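# Roll the vial in the right palm until its label faces up

## Task

A vial sits loosely in the right hand, palm up, in the fold between fingers and palm. Using only that hand, roll it until its label points upward as in the goal picture, with no finger or thumb in contact at the end. The wrist camera, its mast and the arm's final link count as part of the hand. The vial fails the task if it touches anything else or leaves the hand. The left arm and its hand must never touch the right hand. To finish, the vial must rest motionless on the palm for a moment, clear of the wrist, camera and mast. The palm must face straight up. No motor on either hand may read moving or overload, or be building up toward a shutdown (motors dead from the start are excused). Then declare the scene done.

## Robot and tools

Robot: two arms, left_arm and right_arm, each ending in the same four-digit right hand (index, middle, ring, thumb; 16 hinge motors). Only the right hand is used here. Keep the left arm clear of it.

Scene frame: origin on the table top between the arms, +z up, +x out over the table, left_arm on the +y side. The names left and right do not refer to image sides. Results report each arm's hand point as end_effector_position (metres) and end_effector_quat_wxyz in this frame. Printed positions can be off, more so at long reach.

Hand point frame: the point sits in front of the palm, where the thumb tip meets the index and middle tips in a pinch. +z runs along the straightened fingers toward the tips. +x crosses the palm away from the thumb. +y points out of the palm face, which lies at y = -0.062 m. Straight fingers hinge at z = -0.017 m, and their tips reach 0.139 m beyond that; bending moves the tips toward +y. For palm up, the hand's +y must point along scene +z. A rigid mast near the wrist on the palm side spans x +0.05 to +0.10, z -0.16 to -0.11, reaching to y = +0.06 m. The vial must not touch it, the wrist or the camera at the end. Only the rubber fingertip caps grip well.

execute_actions(actions, pictures): actions is a list holding one item, or empty.
- Empty list: no command; returns the state with pictures.
- Action: {"rows": [...], "steps": n}, with 1 to 15 rows and 4 to 15 steps (default 15). Each step is 1/30 s. Row k is used at step k, and the final row repeats if steps outnumber rows.
- Wait: {"steps": n} with no rows, n up to 300. It returns once n steps have passed since the last result, and your reply time counts toward them.
- pictures: true adds camera images to an action result.

A row has 48 numbers, each in [-1, 1]. The first 24 are left_arm and left_gripper, the second 24 are right_arm and right_gripper, in this order: dx, dy, dz, rx, ry, rz, index_mcp, index_abd, index_pip, index_dip, middle_mcp, middle_abd, middle_pip, middle_dip, ring_mcp, ring_abd, ring_pip, ring_dip, thumb_cmc, thumb_axl, thumb_mcp, thumb_ipl, current_limit, speed.

dx..rz are an offset, not a pose. They give the hand point's target relative to its pose in the latest result that showed it, expressed in the hand point's own axes. Before any such result, and for later calls within one reply, the reference is where the arm is when the action begins. Every row uses that same reference; rows do not add up. Scale: 1.0 equals 0.6 m or 180 degrees. rx, ry, rz form a single rotation vector. All zeros means drive back to the reference pose, which is not the same as holding still. To keep the idle arm still, use zero offsets and echo its hand_goal, hand_current_limit and hand_speed.

Hinge numbers are absolute goals, spread linearly between each hinge's two stops. A 0 is a real goal, not a request to leave the hinge as it is. Brackets give degrees at +1 and -1, then the number that makes the hinge straight.
- Finger _mcp (-18, +128; +0.75): toward -1 curls the finger at the knuckle into the palm.
- Finger _abd (-60, +60; +0.00): toward -1 swings the finger sideways, away from the thumb.
- Finger _pip (-29, +108; +0.58) bends the middle joint; _dip (-21, +117; +0.70) bends the tip joint.
- thumb_cmc (-20, +120; +0.71): toward -1 swings the thumb from beside the palm to across its front.
- thumb_axl (-27, +140; +0.68) rolls the thumb about its length.
- thumb_mcp (-69, +109; +0.23) and thumb_ipl (-77, +108; +0.17) bend the thumb. With axl straight they bend it toward +z. With axl at -0.40 they bend it the same way cmc toward -1 swings it.

current_limit maps -1..+1 to 0..550 mA (never below 11 mA). It also caps hinge speed, and well below 0 a finger may not lift. speed sets goal travel at (speed+1)/2 of 5.9 rad/s. Both start at +0.4 and -0.6 and stay at whatever was last sent.

Arm motion: each step the commanded pose is clipped to 70 mm and 16 degrees from the measured pose. Position takes priority over orientation. Arms often stop a centimetre or more short, usually low. The right elbow may sag, so re-aim at the pose you want to hold. After an action the arm moves only toward its last clipped pose, so read the reported pose and send the remainder.

Result lines:
- State line: both arm poses.
- Hand target: the pose the controller is currently driving toward.
- HELD: steps on which your row was partly or fully not sent.
- pose unreachable: the clearance check altered or blocked a command for that arm.
- hand_goal, hand_measured, hand_current_ma (positive pushes toward -1), hand_state (moving, goal, blocked, overload), hand_current_limit, hand_speed.
Each result is taken 4 steps before its action ends, and those steps run while you reply.

Hazards:
- A motor at 495 mA or more builds up a count. At 5 s it shuts down for 10 s.
- If an arm stops, hand commands sent meanwhile are lost.
- A MOTOR HOT warning appears at 85 °C. At 100 °C the arm drops (OVER-TEMPERATURE FAULT).
- Avoid hard contact between the arms, drops, slams, hard pushes, and knocking anything off the table.
- Loose objects may get brief outside nudges.

Other tools:
- zoom_image(camera, region [x0,y0,x1,y1], at most 504x504 px): cameras are cam_high and cam_low (672x504), cam_left_wrist and cam_right_wrist (504x504).
- show_instructions(): shows the goal picture.
- read_manual(section="licences"): licence texts only.
- finished_scene(scene): ends and grades the scene; it cannot be undone.

Each tool is called after "Emit:" as name(argument=value, ...), one argument or row to a line, values as JSON.

Reference images:

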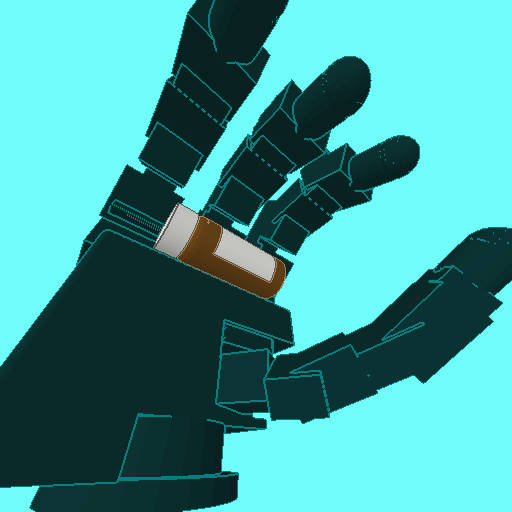

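## Session

Emit:
execute_actions(
  actions=[],
)

Scene clock: 0.00 s of 4800.00 s.
left_arm: end_effector_position=(+0.4014, +0.7872, +0.6046) hand_goal=(+0.754, +0.000, +0.576, +0.696, +0.754, +0.000, +0.576, +0.696, +0.754, +0.000, +0.576, +0.696, +0.714, +0.678, +0.226, +0.168) hand_measured=(+0.754, +0.000, +0.576, +0.696, +0.754, +0.000, +0.576, +0.696, +0.754, +0.000, +0.576, +0.696, +0.714, +0.678, +0.226, +0.168) hand_current_ma=(+0, +0, +0, +0, +0, +0, +0, +0, +0, +0, +0, +0, +0, +0, +0, +0) hand_state=(goal, goal, goal, goal, goal, goal, goal, goal, goal, goal, goal, goal, goal, goal, goal, goal) hand_current_limit=0.40 hand_speed=-0.60 end_effector_quat_wxyz=(+0.290, +0.280, +0.627, +0.667) | right_arm: end_effector_position=(+0.4287, -0.0863, +0.3960) hand_goal=(+0.046, +0.000, -0.008, +0.280, +0.046, +0.000, -0.008, +0.280, +0.046, +0.000, -0.008, +0.280, -0.104, +0.266, +0.032, -0.018) hand_measured=(+0.062, +0.000, -0.006, +0.282, +0.062, +0.000, -0.006, +0.282, +0.064, +0.000, -0.004, +0.282, -0.088, +0.270, +0.034, -0.016) hand_current_ma=(+87, +0, +14, +14, +87, +0, +14, +13, +95, +0, +15, +12, +79, +31, +11, +11) hand_state=(goal, goal, goal, goal, goal, goal, goal, goal, goal, goal, goal, goal, goal, goal, goal, goal) hand_current_limit=0.40 hand_speed=-0.60 end_effector_quat_wxyz=(+0.285, +0.287, +0.653, +0.641)
Joint positions: left_arm=[0.626 1.056 1.089 0.023 0.001 0.009] | right_arm=[ 1.018  1.109  0.605  0.488  0.071 -0.003]
Joint velocities: left_arm=[-0.015 -0.005 -0.002  0.007 -0.007  0.051] | right_arm=[-0.005 -0.005  0.002  0.002  0.022 -0.007]
Hand target (left_arm): +0.396, +0.782, +0.632; +0.297, +0.272, +0.610, +0.683
Hand target (right_arm): +0.430, -0.085, +0.416; +0.289, +0.282, +0.640, +0.654

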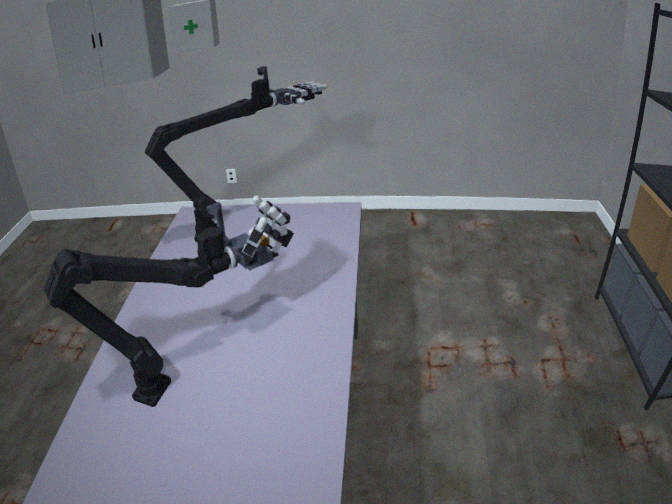

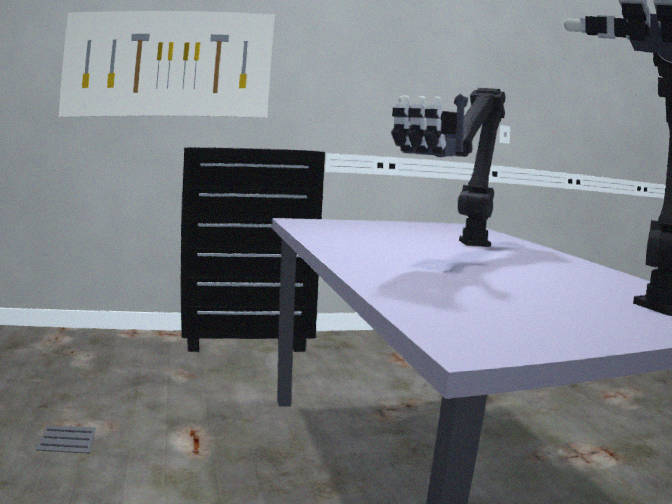

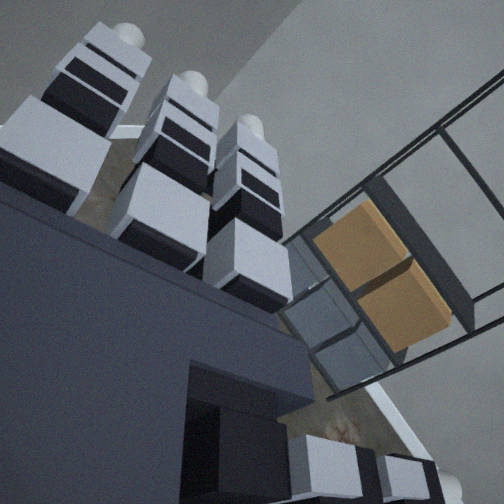

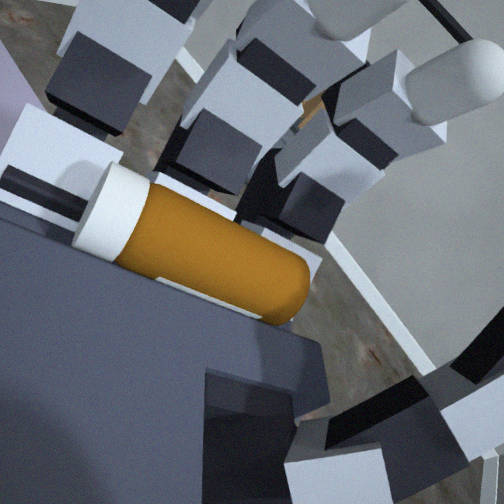

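Emit:
zoom_image(
  camera="cam_right_wrist",
  region=[40, 130, 360, 370],
)

Emit:
zoom_image(
  camera="cam_high",
  region=[200, 180, 320, 290],
)

Emit:
show_instructions(
)

Region (40, 130, 360, 370) of cam_right_wrist's 504x504 image, scaled by 1.575, with more detail than that image has; it fills the top 378 rows of this view, and the rest is white.

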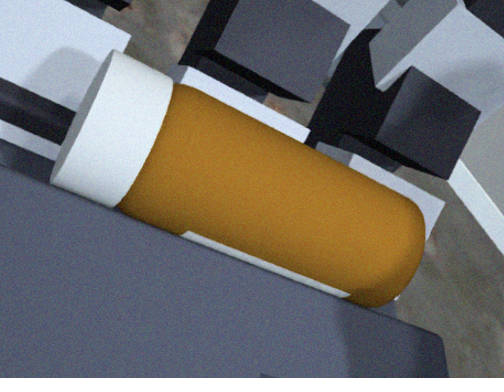

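Region (200, 180, 320, 290) of cam_high's 672x504 image, scaled by 4.200, with more detail than that image has; it fills the top 462 rows of this view, and the rest is white.

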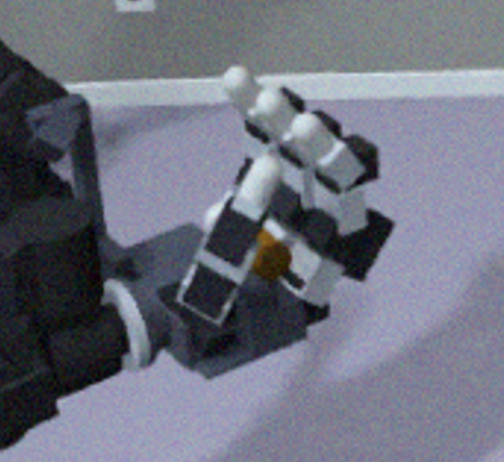

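Reference images for this scene: goal picture from the wrist camera place.

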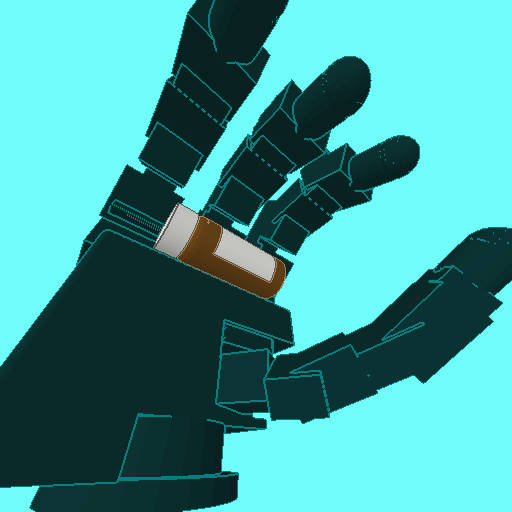

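Emit:
zoom_image(
  camera="cam_left_wrist",
  region=[0, 130, 340, 430],
)

Region (0, 130, 340, 430) of cam_left_wrist's 504x504 image, scaled by 1.482, with more detail than that image has; it fills the top 445 rows of this view, and the rest is white.

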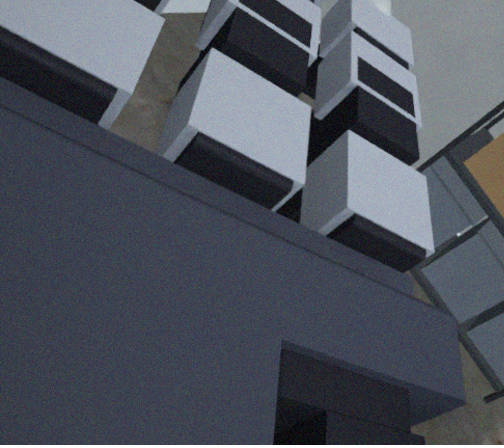

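Emit:
zoom_image(
  camera="cam_right_wrist",
  region=[0, 140, 160, 300],
)

Emit:
zoom_image(
  camera="cam_right_wrist",
  region=[200, 230, 360, 390],
)

Region (0, 140, 160, 300) of cam_right_wrist's 504x504 image, scaled by 3.150, with more detail than that image has.

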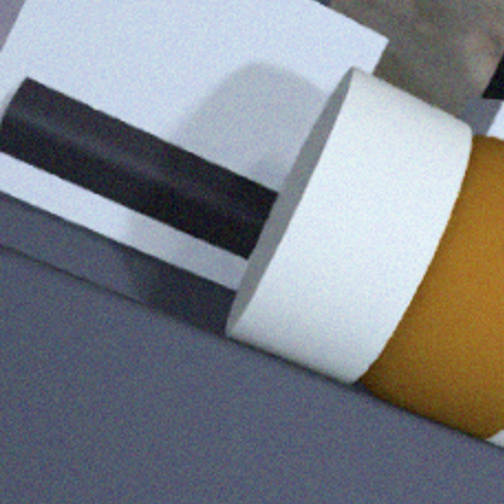

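Region (200, 230, 360, 390) of cam_right_wrist's 504x504 image, scaled by 3.150, with more detail than that image has.

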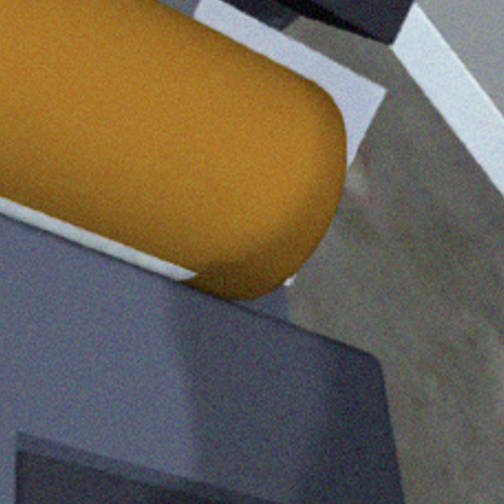

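Emit:
execute_actions(
  actions=[
    {"rows": [[0,0.046,-0.010,-0.016,0,0, 0.754,0,0.576,0.696,0.754,0,0.576,0.696,0.754,0,0.576,0.696,0.714,0.678,0.226,0.168,0.4,-0.6, 0,0.0333,0.0025,-0.0123,0.0004,0.001, 0.046,0,-0.008,0.280, 0.046,0,-0.94,0.20, 0.046,0,-0.008,0.280, -0.104,0.266,0.032,-0.018, 0.4,-0.3]], "steps": 15},
  ],
)

Emit:
execute_actions(
  actions=[],
)

Scene clock: 8.70 s of 4800.00 s.
left_arm: end_effector_position=(+0.4014, +0.7872, +0.6046) hand_goal=(+0.754, +0.000, +0.576, +0.696, +0.754, +0.000, +0.576, +0.696, +0.754, +0.000, +0.576, +0.696, +0.714, +0.678, +0.226, +0.168) hand_measured=(+0.764, +0.000, +0.576, +0.696, +0.764, +0.000, +0.576, +0.696, +0.764, +0.000, +0.576, +0.696, +0.724, +0.678, +0.226, +0.168) hand_current_ma=(+57, +0, +4, +0, +52, +0, +4, +0, +55, +0, +4, +0, +53, -4, -1, -2) hand_state=(goal, goal, goal, goal, goal, goal, goal, goal, goal, goal, goal, goal, goal, goal, goal, goal) hand_current_limit=0.40 hand_speed=-0.60 end_effector_quat_wxyz=(+0.290, +0.280, +0.627, +0.667) | right_arm: end_effector_position=(+0.4287, -0.0863, +0.3960) hand_goal=(+0.046, +0.000, -0.008, +0.280, +0.046, +0.000, -0.940, +0.200, +0.046, +0.000, -0.008, +0.280, -0.104, +0.266, +0.032, -0.018) hand_measured=(+0.062, +0.000, -0.006, +0.282, +0.060, +0.000, -0.340, +0.202, +0.064, +0.000, -0.004, +0.282, -0.088, +0.270, +0.034, -0.016) hand_current_ma=(+87, +0, +14, +14, +76, +0, +51, +12, +95, +0, +15, +12, +79, +31, +11, +11) hand_state=(goal, goal, goal, goal, goal, goal, moving, goal, goal, goal, goal, goal, goal, goal, goal, goal) hand_current_limit=0.40 hand_speed=-0.30 end_effector_quat_wxyz=(+0.285, +0.287, +0.653, +0.641)
Joint positions: left_arm=[0.626 1.056 1.089 0.023 0.001 0.009] | right_arm=[ 1.018  1.109  0.605  0.488  0.071 -0.003]
Joint velocities: left_arm=[-0.015 -0.005  0.012 -0.002  0.007  0.007] | right_arm=[-0.005  0.005  0.007 -0.007 -0.007 -0.007]
Steps of this call (steps 1 to 90: nothing new was sent; then 5.33 s passed at rest; steps 91 to 101: the first 11 steps of this action). Readings (end_effector_position | what the end effector reports):
91: left_arm (+0.4014, +0.7872, +0.6046) | right_arm (+0.4287, -0.0863, +0.3960) | left_arm hand_goal=(+0.754, +0.000, +0.576, +0.696, +0.754, +0.000, +0.576, +0.696, +0.754, +0.000, +0.576, +0.696, +0.714, +0.678, +0.226, +0.168) hand_measured=(+0.764, +0.000, +0.576, +0.696, +0.764, +0.000, +0.576, +0.696, +0.764, +0.000, +0.576, +0.696, +0.724, +0.678, +0.226, +0.168) hand_current_ma=(+57, +0, +4, +0, +52, +0, +4, +0, +55, +0, +4, +0, +53, -4, -1, -2) hand_state=(goal, goal, goal, goal, goal, goal, goal, goal, goal, goal, goal, goal, goal, goal, goal, goal) hand_current_limit=0.40 hand_speed=-0.60 | right_arm hand_goal=(+0.046, +0.000, -0.008, +0.280, +0.046, +0.000, -0.940, +0.200, +0.046, +0.000, -0.008, +0.280, -0.104, +0.266, +0.032, -0.018) hand_measured=(+0.062, +0.000, -0.006, +0.282, +0.062, +0.000, -0.006, +0.282, +0.064, +0.000, -0.004, +0.282, -0.088, +0.270, +0.034, -0.016) hand_current_ma=(+87, +0, +14, +14, +87, +0, +14, +13, +95, +0, +15, +12, +79, +31, +11, +11) hand_state=(goal, goal, goal, goal, goal, goal, moving, moving, goal, goal, goal, goal, goal, goal, goal, goal) hand_current_limit=0.40 hand_speed=-0.30
92: left_arm (+0.4014, +0.7872, +0.6046) | right_arm (+0.4287, -0.0863, +0.3960) | left_arm hand_goal=(+0.754, +0.000, +0.576, +0.696, +0.754, +0.000, +0.576, +0.696, +0.754, +0.000, +0.576, +0.696, +0.714, +0.678, +0.226, +0.168) hand_measured=(+0.764, +0.000, +0.576, +0.696, +0.764, +0.000, +0.576, +0.696, +0.764, +0.000, +0.576, +0.696, +0.724, +0.678, +0.226, +0.168) hand_current_ma=(+57, +0, +4, +0, +52, +0, +4, +0, +55, +0, +4, +0, +53, -4, -1, -2) hand_state=(goal, goal, goal, goal, goal, goal, goal, goal, goal, goal, goal, goal, goal, goal, goal, goal) hand_current_limit=0.40 hand_speed=-0.60 | right_arm hand_goal=(+0.046, +0.000, -0.008, +0.280, +0.046, +0.000, -0.940, +0.200, +0.046, +0.000, -0.008, +0.280, -0.104, +0.266, +0.032, -0.018) hand_measured=(+0.062, +0.000, -0.006, +0.282, +0.062, +0.000, -0.010, +0.278, +0.064, +0.000, -0.004, +0.282, -0.088, +0.270, +0.034, -0.016) hand_current_ma=(+87, +0, +14, +14, +87, +0, +158, +158, +95, +0, +15, +12, +79, +31, +11, +11) hand_state=(goal, goal, goal, goal, goal, goal, moving, moving, goal, goal, goal, goal, goal, goal, goal, goal) hand_current_limit=0.40 hand_speed=-0.30
94: left_arm (+0.4014, +0.7872, +0.6046) | right_arm (+0.4287, -0.0863, +0.3960) | left_arm hand_goal=(+0.754, +0.000, +0.576, +0.696, +0.754, +0.000, +0.576, +0.696, +0.754, +0.000, +0.576, +0.696, +0.714, +0.678, +0.226, +0.168) hand_measured=(+0.764, +0.000, +0.576, +0.696, +0.764, +0.000, +0.576, +0.696, +0.764, +0.000, +0.576, +0.696, +0.724, +0.678, +0.226, +0.168) hand_current_ma=(+57, +0, +4, +0, +52, +0, +4, +0, +55, +0, +4, +0, +53, -4, -1, -2) hand_state=(goal, goal, goal, goal, goal, goal, goal, goal, goal, goal, goal, goal, goal, goal, goal, goal) hand_current_limit=0.40 hand_speed=-0.60 | right_arm hand_goal=(+0.046, +0.000, -0.008, +0.280, +0.046, +0.000, -0.940, +0.200, +0.046, +0.000, -0.008, +0.280, -0.104, +0.266, +0.032, -0.018) hand_measured=(+0.062, +0.000, -0.006, +0.282, +0.062, +0.000, -0.074, +0.218, +0.064, +0.000, -0.004, +0.282, -0.088, +0.270, +0.034, -0.016) hand_current_ma=(+87, +0, +14, +14, +86, +0, +96, -17, +95, +0, +15, +12, +79, +31, +11, +11) hand_state=(goal, goal, goal, goal, goal, goal, moving, moving, goal, goal, goal, goal, goal, goal, goal, goal) hand_current_limit=0.40 hand_speed=-0.30
98: left_arm (+0.4014, +0.7872, +0.6046) | right_arm (+0.4287, -0.0863, +0.3960) | left_arm hand_goal=(+0.754, +0.000, +0.576, +0.696, +0.754, +0.000, +0.576, +0.696, +0.754, +0.000, +0.576, +0.696, +0.714, +0.678, +0.226, +0.168) hand_measured=(+0.764, +0.000, +0.576, +0.696, +0.764, +0.000, +0.576, +0.696, +0.764, +0.000, +0.576, +0.696, +0.724, +0.678, +0.226, +0.168) hand_current_ma=(+57, +0, +4, +0, +52, +0, +4, +0, +55, +0, +4, +0, +53, -4, -1, -2) hand_state=(goal, goal, goal, goal, goal, goal, goal, goal, goal, goal, goal, goal, goal, goal, goal, goal) hand_current_limit=0.40 hand_speed=-0.60 | right_arm hand_goal=(+0.046, +0.000, -0.008, +0.280, +0.046, +0.000, -0.940, +0.200, +0.046, +0.000, -0.008, +0.280, -0.104, +0.266, +0.032, -0.018) hand_measured=(+0.062, +0.000, -0.006, +0.282, +0.062, +0.000, -0.224, +0.202, +0.064, +0.000, -0.004, +0.282, -0.088, +0.270, +0.034, -0.016) hand_current_ma=(+87, +0, +14, +14, +81, +0, +68, +12, +95, +0, +15, +12, +79, +31, +11, +11) hand_state=(goal, goal, goal, goal, goal, goal, moving, goal, goal, goal, goal, goal, goal, goal, goal, goal) hand_current_limit=0.40 hand_speed=-0.30
101: the state above

Scene clock: 8.83 s of 4800.00 s.
left_arm: end_effector_position=(+0.4014, +0.7872, +0.6046) hand_goal=(+0.754, +0.000, +0.576, +0.696, +0.754, +0.000, +0.576, +0.696, +0.754, +0.000, +0.576, +0.696, +0.714, +0.678, +0.226, +0.168) hand_measured=(+0.764, +0.000, +0.576, +0.696, +0.764, +0.000, +0.576, +0.696, +0.764, +0.000, +0.576, +0.696, +0.724, +0.678, +0.226, +0.168) hand_current_ma=(+57, +0, +4, +0, +52, +0, +4, +0, +55, +0, +4, +0, +53, -4, -1, -2) hand_state=(goal, goal, goal, goal, goal, goal, goal, goal, goal, goal, goal, goal, goal, goal, goal, goal) hand_current_limit=0.40 hand_speed=-0.60 end_effector_quat_wxyz=(+0.290, +0.280, +0.627, +0.667) | right_arm: end_effector_position=(+0.4287, -0.0863, +0.3960) hand_goal=(+0.046, +0.000, -0.008, +0.280, +0.046, +0.000, -0.940, +0.200, +0.046, +0.000, -0.008, +0.280, -0.104, +0.266, +0.032, -0.018) hand_measured=(+0.062, +0.000, -0.006, +0.282, +0.060, +0.000, -0.492, +0.202, +0.064, +0.000, -0.004, +0.282, -0.088, +0.270, +0.034, -0.016) hand_current_ma=(+87, +0, +14, +14, +71, +0, +51, +12, +95, +0, +15, +12, +79, +31, +11, +11) hand_state=(goal, goal, goal, goal, goal, goal, moving, goal, goal, goal, goal, goal, goal, goal, goal, goal) hand_current_limit=0.40 hand_speed=-0.30 end_effector_quat_wxyz=(+0.285, +0.287, +0.653, +0.641)
Joint positions: left_arm=[0.626 1.056 1.089 0.023 0.001 0.009] | right_arm=[ 1.018  1.109  0.605  0.488  0.071 -0.003]
Joint velocities: left_arm=[-0.005 -0.005  0.002 -0.012  0.007  0.007] | right_arm=[ 0.005 -0.005  0.002  0.017  0.022 -0.11 ]
Hand target (left_arm): +0.395, +0.782, +0.631; +0.296, +0.272, +0.611, +0.682
Hand target (right_arm): +0.430, -0.086, +0.416; +0.289, +0.282, +0.640, +0.654
Off the commanded pose (left_arm): 0.028 m, 3 deg.
Off the commanded pose (right_arm): 0.020 m, 2 deg.
Kept back: nothing.
Steps of this call (steps 1 to 4: the last 4 steps of your previous action). Readings (end_effector_position | what the end effector reports):
1: left_arm (+0.4014, +0.7872, +0.6046) | right_arm (+0.4287, -0.0863, +0.3960) | left_arm hand_goal=(+0.754, +0.000, +0.576, +0.696, +0.754, +0.000, +0.576, +0.696, +0.754, +0.000, +0.576, +0.696, +0.714, +0.678, +0.226, +0.168) hand_measured=(+0.764, +0.000, +0.576, +0.696, +0.764, +0.000, +0.576, +0.696, +0.764, +0.000, +0.576, +0.696, +0.724, +0.678, +0.226, +0.168) hand_current_ma=(+57, +0, +4, +0, +52, +0, +4, +0, +55, +0, +4, +0, +53, -4, -1, -2) hand_state=(goal, goal, goal, goal, goal, goal, goal, goal, goal, goal, goal, goal, goal, goal, goal, goal) hand_current_limit=0.40 hand_speed=-0.60 | right_arm hand_goal=(+0.046, +0.000, -0.008, +0.280, +0.046, +0.000, -0.940, +0.200, +0.046, +0.000, -0.008, +0.280, -0.104, +0.266, +0.032, -0.018) hand_measured=(+0.062, +0.000, -0.006, +0.282, +0.060, +0.000, -0.378, +0.202, +0.064, +0.000, -0.004, +0.282, -0.088, +0.270, +0.034, -0.016) hand_current_ma=(+87, +0, +14, +14, +75, +0, +58, +12, +95, +0, +15, +12, +79, +31, +11, +11) hand_state=(goal, goal, goal, goal, goal, goal, moving, goal, goal, goal, goal, goal, goal, goal, goal, goal) hand_current_limit=0.40 hand_speed=-0.30
2: left_arm (+0.4014, +0.7872, +0.6046) | right_arm (+0.4287, -0.0863, +0.3960) | left_arm hand_goal=(+0.754, +0.000, +0.576, +0.696, +0.754, +0.000, +0.576, +0.696, +0.754, +0.000, +0.576, +0.696, +0.714, +0.678, +0.226, +0.168) hand_measured=(+0.764, +0.000, +0.576, +0.696, +0.764, +0.000, +0.576, +0.696, +0.764, +0.000, +0.576, +0.696, +0.724, +0.678, +0.226, +0.168) hand_current_ma=(+57, +0, +4, +0, +52, +0, +4, +0, +55, +0, +4, +0, +53, -4, -1, -2) hand_state=(goal, goal, goal, goal, goal, goal, goal, goal, goal, goal, goal, goal, goal, goal, goal, goal) hand_current_limit=0.40 hand_speed=-0.60 | right_arm hand_goal=(+0.046, +0.000, -0.008, +0.280, +0.046, +0.000, -0.940, +0.200, +0.046, +0.000, -0.008, +0.280, -0.104, +0.266, +0.032, -0.018) hand_measured=(+0.062, +0.000, -0.006, +0.282, +0.060, +0.000, -0.416, +0.202, +0.064, +0.000, -0.004, +0.282, -0.088, +0.270, +0.034, -0.016) hand_current_ma=(+87, +0, +14, +14, +73, +0, +51, +12, +95, +0, +15, +12, +79, +31, +11, +11) hand_state=(goal, goal, goal, goal, goal, goal, moving, goal, goal, goal, goal, goal, goal, goal, goal, goal) hand_current_limit=0.40 hand_speed=-0.30
4: the state above

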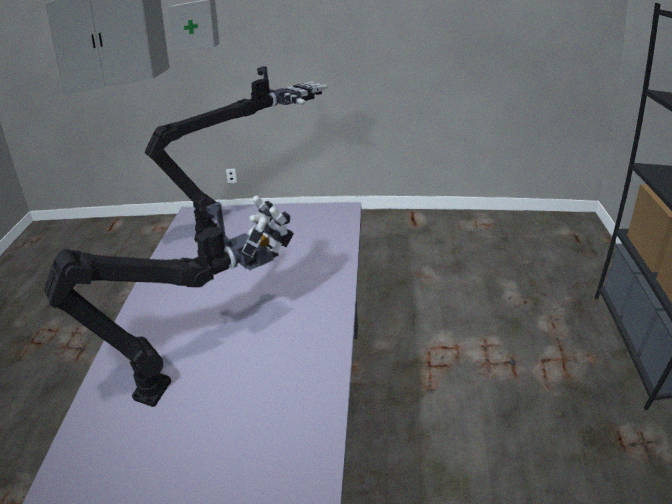

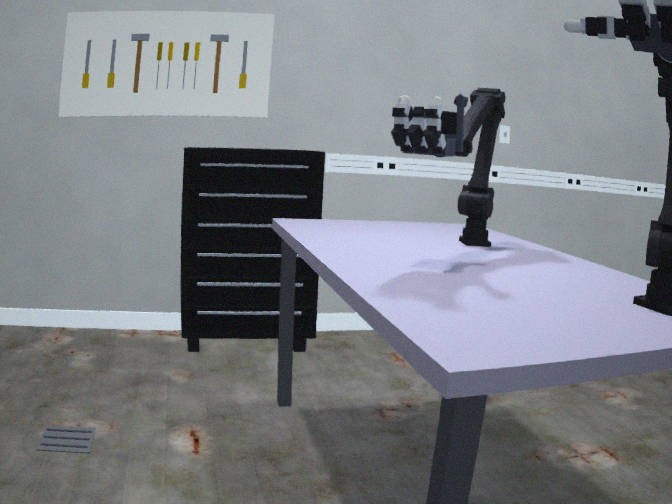

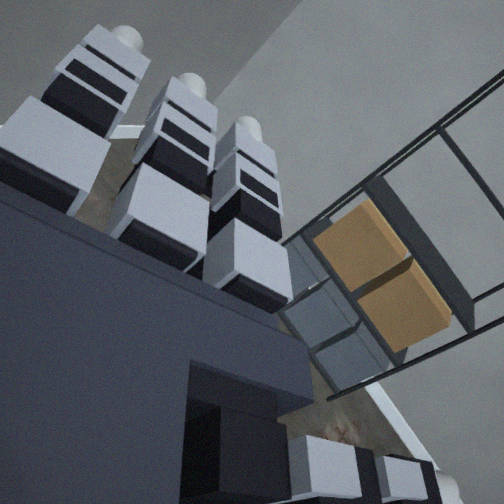

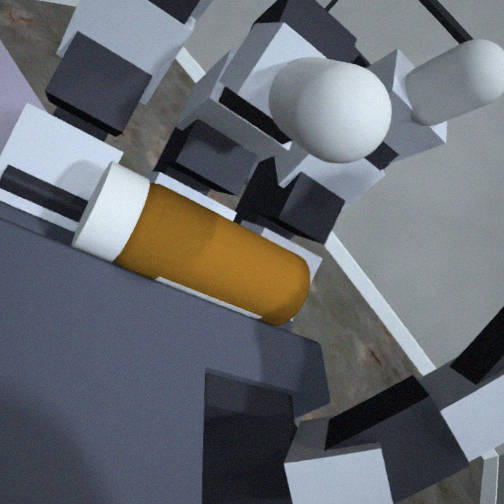

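Emit:
execute_actions(
  actions=[
    {"rows": [[0,0.046,-0.010,-0.016,0,0, 0.754,0,0.576,0.696,0.754,0,0.576,0.696,0.754,0,0.576,0.696,0.714,0.678,0.226,0.168,0.4,-0.6, 0,0.0333,0.0025,-0.0123,0.0004,0.001, 0.046,0,-0.008,0.280, 0.046,0,-0.94,-0.12, 0.046,0,-0.008,0.280, -0.104,0.266,0.032,-0.018, 0.2,-0.5]], "steps": 15},
  ],
  pictures=true,
)

Scene clock: 9.37 s of 4800.00 s.
left_arm: end_effector_position=(+0.4014, +0.7872, +0.6046) hand_goal=(+0.754, +0.000, +0.576, +0.696, +0.754, +0.000, +0.576, +0.696, +0.754, +0.000, +0.576, +0.696, +0.714, +0.678, +0.226, +0.168) hand_measured=(+0.764, +0.000, +0.576, +0.696, +0.764, +0.000, +0.576, +0.696, +0.764, +0.000, +0.576, +0.696, +0.724, +0.678, +0.226, +0.168) hand_current_ma=(+57, +0, +4, +0, +52, +0, +4, +0, +55, +0, +4, +0, +53, -4, -1, -2) hand_state=(goal, goal, goal, goal, goal, goal, goal, goal, goal, goal, goal, goal, goal, goal, goal, goal) hand_current_limit=0.40 hand_speed=-0.60 end_effector_quat_wxyz=(+0.290, +0.280, +0.627, +0.667) | right_arm: end_effector_position=(+0.4287, -0.0863, +0.3960) hand_goal=(+0.046, +0.000, -0.008, +0.280, +0.046, +0.000, -0.940, -0.120, +0.046, +0.000, -0.008, +0.280, -0.104, +0.266, +0.032, -0.018) hand_measured=(+0.062, +0.000, -0.006, +0.282, +0.056, +0.000, -0.936, -0.070, +0.064, +0.000, -0.004, +0.282, -0.088, +0.270, +0.034, -0.016) hand_current_ma=(+87, +0, +14, +14, +58, +0, +81, +182, +95, +0, +15, +12, +79, +31, +11, +11) hand_state=(goal, goal, goal, goal, goal, goal, moving, moving, goal, goal, goal, goal, goal, goal, goal, goal) hand_current_limit=0.20 hand_speed=-0.50 end_effector_quat_wxyz=(+0.285, +0.287, +0.653, +0.641)
Joint positions: left_arm=[0.626 1.056 1.089 0.023 0.001 0.009] | right_arm=[ 1.018  1.109  0.605  0.488  0.071 -0.003]
Joint velocities: left_arm=[-0.015  0.005  0.017  0.007 -0.081  0.022] | right_arm=[-0.015  0.005 -0.002 -0.022 -0.066  0.022]
Steps of this call (steps 1 to 5: nothing new was sent; steps 6 to 16: the first 11 steps of this action). Readings (end_effector_position | what the end effector reports):
6: left_arm (+0.4014, +0.7872, +0.6046) | right_arm (+0.4287, -0.0863, +0.3960) | left_arm hand_goal=(+0.754, +0.000, +0.576, +0.696, +0.754, +0.000, +0.576, +0.696, +0.754, +0.000, +0.576, +0.696, +0.714, +0.678, +0.226, +0.168) hand_measured=(+0.764, +0.000, +0.576, +0.696, +0.764, +0.000, +0.576, +0.696, +0.764, +0.000, +0.576, +0.696, +0.724, +0.678, +0.226, +0.168) hand_current_ma=(+57, +0, +4, +0, +52, +0, +4, +0, +55, +0, +4, +0, +53, -4, -1, -2) hand_state=(goal, goal, goal, goal, goal, goal, goal, goal, goal, goal, goal, goal, goal, goal, goal, goal) hand_current_limit=0.40 hand_speed=-0.60 | right_arm hand_goal=(+0.046, +0.000, -0.008, +0.280, +0.046, +0.000, -0.940, -0.120, +0.046, +0.000, -0.008, +0.280, -0.104, +0.266, +0.032, -0.018) hand_measured=(+0.062, +0.000, -0.006, +0.282, +0.058, +0.000, -0.724, +0.202, +0.064, +0.000, -0.004, +0.282, -0.088, +0.270, +0.034, -0.016) hand_current_ma=(+87, +0, +14, +14, +64, +0, +50, +12, +95, +0, +15, +12, +79, +31, +11, +11) hand_state=(goal, goal, goal, goal, goal, goal, moving, moving, goal, goal, goal, goal, goal, goal, goal, goal) hand_current_limit=0.20 hand_speed=-0.50
7: left_arm (+0.4014, +0.7872, +0.6046) | right_arm (+0.4287, -0.0863, +0.3960) | left_arm hand_goal=(+0.754, +0.000, +0.576, +0.696, +0.754, +0.000, +0.576, +0.696, +0.754, +0.000, +0.576, +0.696, +0.714, +0.678, +0.226, +0.168) hand_measured=(+0.764, +0.000, +0.576, +0.696, +0.764, +0.000, +0.576, +0.696, +0.764, +0.000, +0.576, +0.696, +0.724, +0.678, +0.226, +0.168) hand_current_ma=(+57, +0, +4, +0, +52, +0, +4, +0, +55, +0, +4, +0, +53, -4, -1, -2) hand_state=(goal, goal, goal, goal, goal, goal, goal, goal, goal, goal, goal, goal, goal, goal, goal, goal) hand_current_limit=0.40 hand_speed=-0.60 | right_arm hand_goal=(+0.046, +0.000, -0.008, +0.280, +0.046, +0.000, -0.940, -0.120, +0.046, +0.000, -0.008, +0.280, -0.104, +0.266, +0.032, -0.018) hand_measured=(+0.062, +0.000, -0.006, +0.282, +0.058, +0.000, -0.762, +0.200, +0.064, +0.000, -0.004, +0.282, -0.088, +0.270, +0.034, -0.016) hand_current_ma=(+87, +0, +14, +14, +62, +0, +25, +113, +95, +0, +15, +12, +79, +31, +11, +11) hand_state=(goal, goal, goal, goal, goal, goal, moving, moving, goal, goal, goal, goal, goal, goal, goal, goal) hand_current_limit=0.20 hand_speed=-0.50
9: left_arm (+0.4014, +0.7872, +0.6046) | right_arm (+0.4287, -0.0863, +0.3960) | left_arm hand_goal=(+0.754, +0.000, +0.576, +0.696, +0.754, +0.000, +0.576, +0.696, +0.754, +0.000, +0.576, +0.696, +0.714, +0.678, +0.226, +0.168) hand_measured=(+0.764, +0.000, +0.576, +0.696, +0.764, +0.000, +0.576, +0.696, +0.764, +0.000, +0.576, +0.696, +0.724, +0.678, +0.226, +0.168) hand_current_ma=(+57, +0, +4, +0, +52, +0, +4, +0, +55, +0, +4, +0, +53, -4, -1, -2) hand_state=(goal, goal, goal, goal, goal, goal, goal, goal, goal, goal, goal, goal, goal, goal, goal, goal) hand_current_limit=0.40 hand_speed=-0.60 | right_arm hand_goal=(+0.046, +0.000, -0.008, +0.280, +0.046, +0.000, -0.940, -0.120, +0.046, +0.000, -0.008, +0.280, -0.104, +0.266, +0.032, -0.018) hand_measured=(+0.062, +0.000, -0.006, +0.282, +0.058, +0.000, -0.830, +0.148, +0.064, +0.000, -0.004, +0.282, -0.088, +0.270, +0.034, -0.016) hand_current_ma=(+87, +0, +14, +14, +61, +0, +32, +69, +95, +0, +15, +12, +79, +31, +11, +11) hand_state=(goal, goal, goal, goal, goal, goal, moving, moving, goal, goal, goal, goal, goal, goal, goal, goal) hand_current_limit=0.20 hand_speed=-0.50
13: left_arm (+0.4014, +0.7872, +0.6046) | right_arm (+0.4287, -0.0863, +0.3960) | left_arm hand_goal=(+0.754, +0.000, +0.576, +0.696, +0.754, +0.000, +0.576, +0.696, +0.754, +0.000, +0.576, +0.696, +0.714, +0.678, +0.226, +0.168) hand_measured=(+0.764, +0.000, +0.576, +0.696, +0.764, +0.000, +0.576, +0.696, +0.764, +0.000, +0.576, +0.696, +0.724, +0.678, +0.226, +0.168) hand_current_ma=(+57, +0, +4, +0, +52, +0, +4, +0, +55, +0, +4, +0, +53, -4, -1, -2) hand_state=(goal, goal, goal, goal, goal, goal, goal, goal, goal, goal, goal, goal, goal, goal, goal, goal) hand_current_limit=0.40 hand_speed=-0.60 | right_arm hand_goal=(+0.046, +0.000, -0.008, +0.280, +0.046, +0.000, -0.940, -0.120, +0.046, +0.000, -0.008, +0.280, -0.104, +0.266, +0.032, -0.018) hand_measured=(+0.062, +0.000, -0.006, +0.282, +0.056, +0.000, -0.936, +0.020, +0.064, +0.000, -0.004, +0.282, -0.088, +0.270, +0.034, -0.016) hand_current_ma=(+87, +0, +14, +14, +58, +0, -13, +59, +95, +0, +15, +12, +79, +31, +11, +11) hand_state=(goal, goal, goal, goal, goal, goal, moving, moving, goal, goal, goal, goal, goal, goal, goal, goal) hand_current_limit=0.20 hand_speed=-0.50
16: the state above

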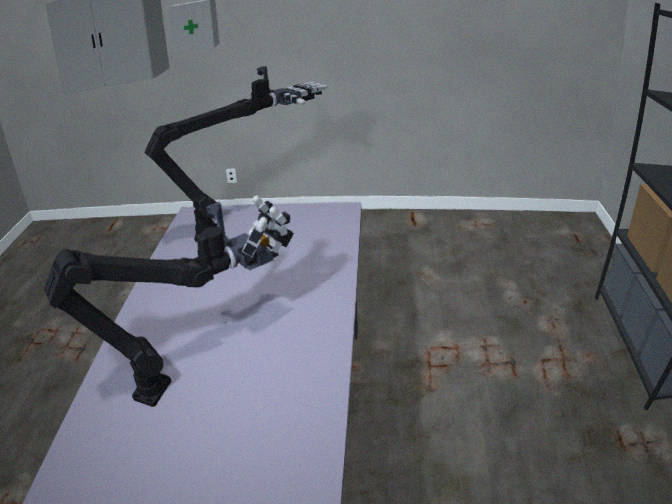

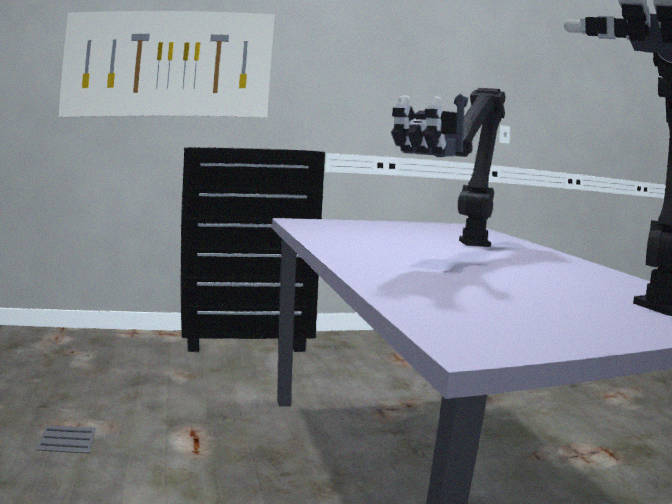

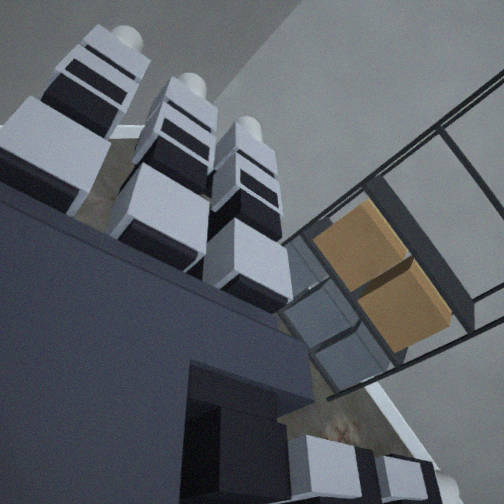

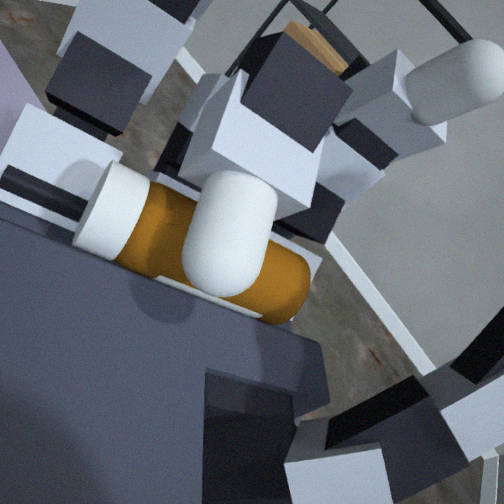

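Emit:
execute_actions(
  actions=[
    {"rows": [
[0,0.046,-0.01,-0.016,0,0,0.754,0,0.576,0.696,0.754,0,0.576,0.696,0.754,0,0.576,0.696,0.714,0.678,0.226,0.168,0.4,-0.6,0,0.0333,0.0025,-0.0123,0.0004,0.001,0.046,0,-0.008,0.28,0.046,0,-0.93,-0.16,0.046,0,-0.008,0.28,-0.104,0.266,0.032,-0.018,0.2,-0.3],
[0,0.046,-0.01,-0.016,0,0,0.754,0,0.576,0.696,0.754,0,0.576,0.696,0.754,0,0.576,0.696,0.714,0.678,0.226,0.168,0.4,-0.6,0,0.0333,0.0025,-0.0123,0.0004,0.001,0.046,0,-0.008,0.28,0.046,0,-0.91,-0.19,0.046,0,-0.008,0.28,-0.104,0.266,0.032,-0.018,0.2,-0.3],
[0,0.046,-0.01,-0.016,0,0,0.754,0,0.576,0.696,0.754,0,0.576,0.696,0.754,0,0.576,0.696,0.714,0.678,0.226,0.168,0.4,-0.6,0,0.0333,0.0025,-0.0123,0.0004,0.001,0.046,0,-0.008,0.28,0.046,0,-0.89,-0.22,0.046,0,-0.008,0.28,-0.104,0.266,0.032,-0.018,0.2,-0.3],
[0,0.046,-0.01,-0.016,0,0,0.754,0,0.576,0.696,0.754,0,0.576,0.696,0.754,0,0.576,0.696,0.714,0.678,0.226,0.168,0.4,-0.6,0,0.0333,0.0025,-0.0123,0.0004,0.001,0.046,0,-0.008,0.28,0.046,0,-0.87,-0.25,0.046,0,-0.008,0.28,-0.104,0.266,0.032,-0.018,0.2,-0.3],
[0,0.046,-0.01,-0.016,0,0,0.754,0,0.576,0.696,0.754,0,0.576,0.696,0.754,0,0.576,0.696,0.714,0.678,0.226,0.168,0.4,-0.6,0,0.0333,0.0025,-0.0123,0.0004,0.001,0.046,0,-0.008,0.28,0.046,0,-0.85,-0.28,0.046,0,-0.008,0.28,-0.104,0.266,0.032,-0.018,0.2,-0.3],
[0,0.046,-0.01,-0.016,0,0,0.754,0,0.576,0.696,0.754,0,0.576,0.696,0.754,0,0.576,0.696,0.714,0.678,0.226,0.168,0.4,-0.6,0,0.0333,0.0025,-0.0123,0.0004,0.001,0.046,0,-0.008,0.28,0.046,0,-0.83,-0.31,0.046,0,-0.008,0.28,-0.104,0.266,0.032,-0.018,0.2,-0.3],
[0,0.046,-0.01,-0.016,0,0,0.754,0,0.576,0.696,0.754,0,0.576,0.696,0.754,0,0.576,0.696,0.714,0.678,0.226,0.168,0.4,-0.6,0,0.0333,0.0025,-0.0123,0.0004,0.001,0.046,0,-0.008,0.28,0.046,0,-0.81,-0.34,0.046,0,-0.008,0.28,-0.104,0.266,0.032,-0.018,0.2,-0.3],
[0,0.046,-0.01,-0.016,0,0,0.754,0,0.576,0.696,0.754,0,0.576,0.696,0.754,0,0.576,0.696,0.714,0.678,0.226,0.168,0.4,-0.6,0,0.0333,0.0025,-0.0123,0.0004,0.001,0.046,0,-0.008,0.28,0.046,0,-0.79,-0.368,0.046,0,-0.008,0.28,-0.104,0.266,0.032,-0.018,0.2,-0.3],
[0,0.046,-0.01,-0.016,0,0,0.754,0,0.576,0.696,0.754,0,0.576,0.696,0.754,0,0.576,0.696,0.714,0.678,0.226,0.168,0.4,-0.6,0,0.0333,0.0025,-0.0123,0.0004,0.001,0.046,0,-0.008,0.28,0.046,0,-0.77,-0.395,0.046,0,-0.008,0.28,-0.104,0.266,0.032,-0.018,0.2,-0.3],
[0,0.046,-0.01,-0.016,0,0,0.754,0,0.576,0.696,0.754,0,0.576,0.696,0.754,0,0.576,0.696,0.714,0.678,0.226,0.168,0.4,-0.6,0,0.0333,0.0025,-0.0123,0.0004,0.001,0.046,0,-0.008,0.28,0.046,0,-0.75,-0.42,0.046,0,-0.008,0.28,-0.104,0.266,0.032,-0.018,0.2,-0.3]
], "steps": 15},
  ],
  pictures=true,
)

Scene clock: 11.87 s of 4800.00 s.
left_arm: end_effector_position=(+0.4014, +0.7872, +0.6046) hand_goal=(+0.754, +0.000, +0.576, +0.696, +0.754, +0.000, +0.576, +0.696, +0.754, +0.000, +0.576, +0.696, +0.714, +0.678, +0.226, +0.168) hand_measured=(+0.764, +0.000, +0.576, +0.696, +0.764, +0.000, +0.576, +0.696, +0.764, +0.000, +0.576, +0.696, +0.724, +0.678, +0.226, +0.168) hand_current_ma=(+57, +0, +4, +0, +52, +0, +4, +0, +55, +0, +4, +0, +53, -4, -1, -2) hand_state=(goal, goal, goal, goal, goal, goal, goal, goal, goal, goal, goal, goal, goal, goal, goal, goal) hand_current_limit=0.40 hand_speed=-0.60 end_effector_quat_wxyz=(+0.290, +0.280, +0.627, +0.667) | right_arm: end_effector_position=(+0.4287, -0.0863, +0.3960) hand_goal=(+0.046, +0.000, -0.008, +0.280, +0.046, +0.000, -0.750, -0.420, +0.046, +0.000, -0.008, +0.280, -0.104, +0.266, +0.032, -0.018) hand_measured=(+0.062, +0.000, -0.006, +0.282, +0.056, +0.000, -0.778, -0.302, +0.064, +0.000, -0.004, +0.282, -0.088, +0.270, +0.034, -0.016) hand_current_ma=(+87, +0, +14, +14, +58, +0, -30, +81, +95, +0, +15, +12, +79, +31, +11, +11) hand_state=(goal, goal, goal, goal, goal, goal, moving, moving, goal, goal, goal, goal, goal, goal, goal, goal) hand_current_limit=0.20 hand_speed=-0.30 end_effector_quat_wxyz=(+0.285, +0.287, +0.653, +0.641)
Joint positions: left_arm=[0.626 1.056 1.089 0.023 0.001 0.009] | right_arm=[ 1.018  1.109  0.605  0.488  0.071 -0.003]
Joint velocities: left_arm=[-0.005 -0.005 -0.012 -0.002  0.081  0.037] | right_arm=[ 0.005 -0.005 -0.017 -0.002  0.007  0.037]
Off your previous action's commanded pose (left_arm): 0.028 m, 3 deg at its last step (step 4 of this call).
Off your previous action's commanded pose (right_arm): 0.020 m, 2 deg at its last step (step 4 of this call).
Steps of this call (steps 1 to 4: the last 4 steps of your previous action; steps 5 to 64: nothing new was sent; steps 65 to 75: the first 11 steps of this action). Readings (end_effector_position | what the end effector reports):
65: left_arm (+0.4014, +0.7872, +0.6046) | right_arm (+0.4287, -0.0863, +0.3960) | left_arm hand_goal=(+0.754, +0.000, +0.576, +0.696, +0.754, +0.000, +0.576, +0.696, +0.754, +0.000, +0.576, +0.696, +0.714, +0.678, +0.226, +0.168) hand_measured=(+0.764, +0.000, +0.576, +0.696, +0.764, +0.000, +0.576, +0.696, +0.764, +0.000, +0.576, +0.696, +0.724, +0.678, +0.226, +0.168) hand_current_ma=(+57, +0, +4, +0, +52, +0, +4, +0, +55, +0, +4, +0, +53, -4, -1, -2) hand_state=(goal, goal, goal, goal, goal, goal, goal, goal, goal, goal, goal, goal, goal, goal, goal, goal) hand_current_limit=0.40 hand_speed=-0.60 | right_arm hand_goal=(+0.046, +0.000, -0.008, +0.280, +0.046, +0.000, -0.930, -0.160, +0.046, +0.000, -0.008, +0.280, -0.104, +0.266, +0.032, -0.018) hand_measured=(+0.062, +0.000, -0.006, +0.282, +0.056, +0.000, -0.924, -0.088, +0.064, +0.000, -0.004, +0.282, -0.088, +0.270, +0.034, -0.016) hand_current_ma=(+87, +0, +14, +14, +58, +0, +82, +163, +95, +0, +15, +12, +79, +31, +11, +11) hand_state=(goal, goal, goal, goal, goal, goal, moving, moving, goal, goal, goal, goal, goal, goal, goal, goal) hand_current_limit=0.20 hand_speed=-0.30
66: left_arm (+0.4014, +0.7872, +0.6046) | right_arm (+0.4287, -0.0863, +0.3960) | left_arm hand_goal=(+0.754, +0.000, +0.576, +0.696, +0.754, +0.000, +0.576, +0.696, +0.754, +0.000, +0.576, +0.696, +0.714, +0.678, +0.226, +0.168) hand_measured=(+0.764, +0.000, +0.576, +0.696, +0.764, +0.000, +0.576, +0.696, +0.764, +0.000, +0.576, +0.696, +0.724, +0.678, +0.226, +0.168) hand_current_ma=(+57, +0, +4, +0, +52, +0, +4, +0, +55, +0, +4, +0, +53, -4, -1, -2) hand_state=(goal, goal, goal, goal, goal, goal, goal, goal, goal, goal, goal, goal, goal, goal, goal, goal) hand_current_limit=0.40 hand_speed=-0.60 | right_arm hand_goal=(+0.046, +0.000, -0.008, +0.280, +0.046, +0.000, -0.910, -0.190, +0.046, +0.000, -0.008, +0.280, -0.104, +0.266, +0.032, -0.018) hand_measured=(+0.062, +0.000, -0.006, +0.282, +0.056, +0.000, -0.924, -0.090, +0.064, +0.000, -0.004, +0.282, -0.088, +0.270, +0.034, -0.016) hand_current_ma=(+87, +0, +14, +14, +58, +0, +63, +251, +95, +0, +15, +12, +79, +31, +11, +11) hand_state=(goal, goal, goal, goal, goal, goal, moving, moving, goal, goal, goal, goal, goal, goal, goal, goal) hand_current_limit=0.20 hand_speed=-0.30
68: left_arm (+0.4014, +0.7872, +0.6046) | right_arm (+0.4287, -0.0863, +0.3960) | left_arm hand_goal=(+0.754, +0.000, +0.576, +0.696, +0.754, +0.000, +0.576, +0.696, +0.754, +0.000, +0.576, +0.696, +0.714, +0.678, +0.226, +0.168) hand_measured=(+0.764, +0.000, +0.576, +0.696, +0.764, +0.000, +0.576, +0.696, +0.764, +0.000, +0.576, +0.696, +0.724, +0.678, +0.226, +0.168) hand_current_ma=(+57, +0, +4, +0, +52, +0, +4, +0, +55, +0, +4, +0, +53, -4, -1, -2) hand_state=(goal, goal, goal, goal, goal, goal, goal, goal, goal, goal, goal, goal, goal, goal, goal, goal) hand_current_limit=0.40 hand_speed=-0.60 | right_arm hand_goal=(+0.046, +0.000, -0.008, +0.280, +0.046, +0.000, -0.870, -0.250, +0.046, +0.000, -0.008, +0.280, -0.104, +0.266, +0.032, -0.018) hand_measured=(+0.062, +0.000, -0.006, +0.282, +0.056, +0.000, -0.902, -0.120, +0.064, +0.000, -0.004, +0.282, -0.088, +0.270, +0.034, -0.016) hand_current_ma=(+87, +0, +14, +14, +58, +0, +18, +159, +95, +0, +15, +12, +79, +31, +11, +11) hand_state=(goal, goal, goal, goal, goal, goal, moving, moving, goal, goal, goal, goal, goal, goal, goal, goal) hand_current_limit=0.20 hand_speed=-0.30
72: left_arm (+0.4014, +0.7872, +0.6046) | right_arm (+0.4287, -0.0863, +0.3960) | left_arm hand_goal=(+0.754, +0.000, +0.576, +0.696, +0.754, +0.000, +0.576, +0.696, +0.754, +0.000, +0.576, +0.696, +0.714, +0.678, +0.226, +0.168) hand_measured=(+0.764, +0.000, +0.576, +0.696, +0.764, +0.000, +0.576, +0.696, +0.764, +0.000, +0.576, +0.696, +0.724, +0.678, +0.226, +0.168) hand_current_ma=(+57, +0, +4, +0, +52, +0, +4, +0, +55, +0, +4, +0, +53, -4, -1, -2) hand_state=(goal, goal, goal, goal, goal, goal, goal, goal, goal, goal, goal, goal, goal, goal, goal, goal) hand_current_limit=0.40 hand_speed=-0.60 | right_arm hand_goal=(+0.046, +0.000, -0.008, +0.280, +0.046, +0.000, -0.790, -0.368, +0.046, +0.000, -0.008, +0.280, -0.104, +0.266, +0.032, -0.018) hand_measured=(+0.062, +0.000, -0.006, +0.282, +0.056, +0.000, -0.836, -0.218, +0.064, +0.000, -0.004, +0.282, -0.088, +0.270, +0.034, -0.016) hand_current_ma=(+87, +0, +14, +14, +58, +0, -23, +95, +95, +0, +15, +12, +79, +31, +11, +11) hand_state=(goal, goal, goal, goal, goal, goal, moving, moving, goal, goal, goal, goal, goal, goal, goal, goal) hand_current_limit=0.20 hand_speed=-0.30
75: the state above

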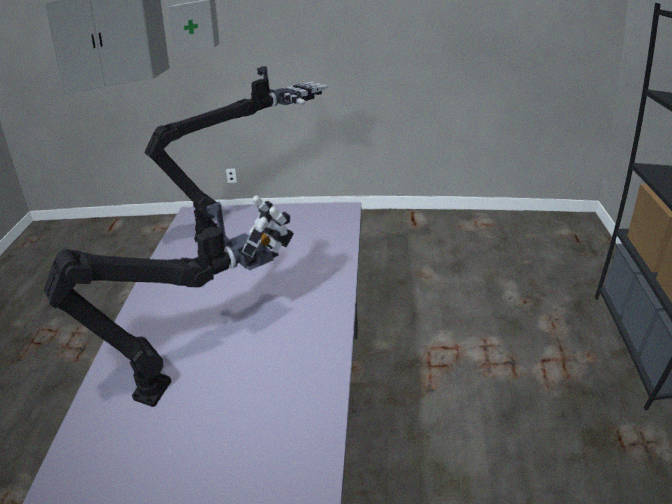

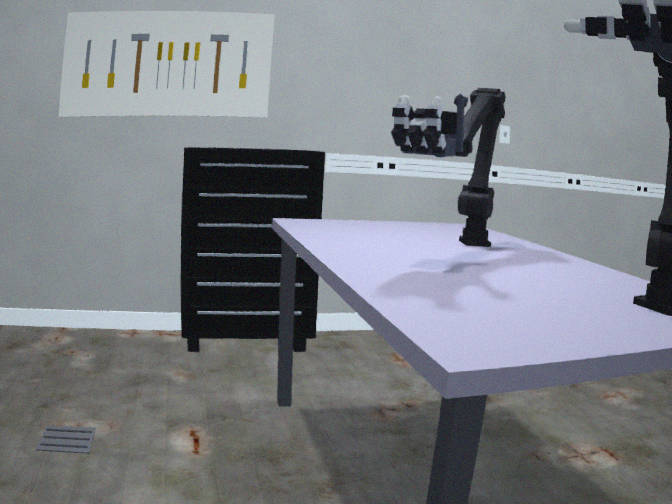

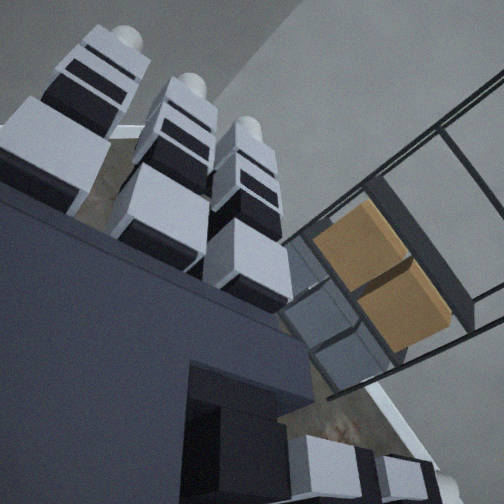

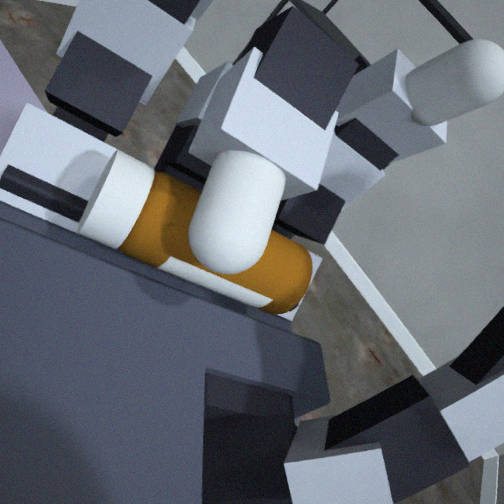

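Emit:
zoom_image(
  camera="cam_right_wrist",
  region=[40, 130, 360, 370],
)

Region (40, 130, 360, 370) of cam_right_wrist's 504x504 image, scaled by 1.575, with more detail than that image has; it fills the top 378 rows of this view, and the rest is white.

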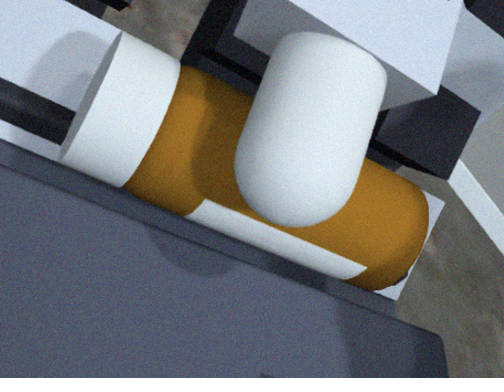

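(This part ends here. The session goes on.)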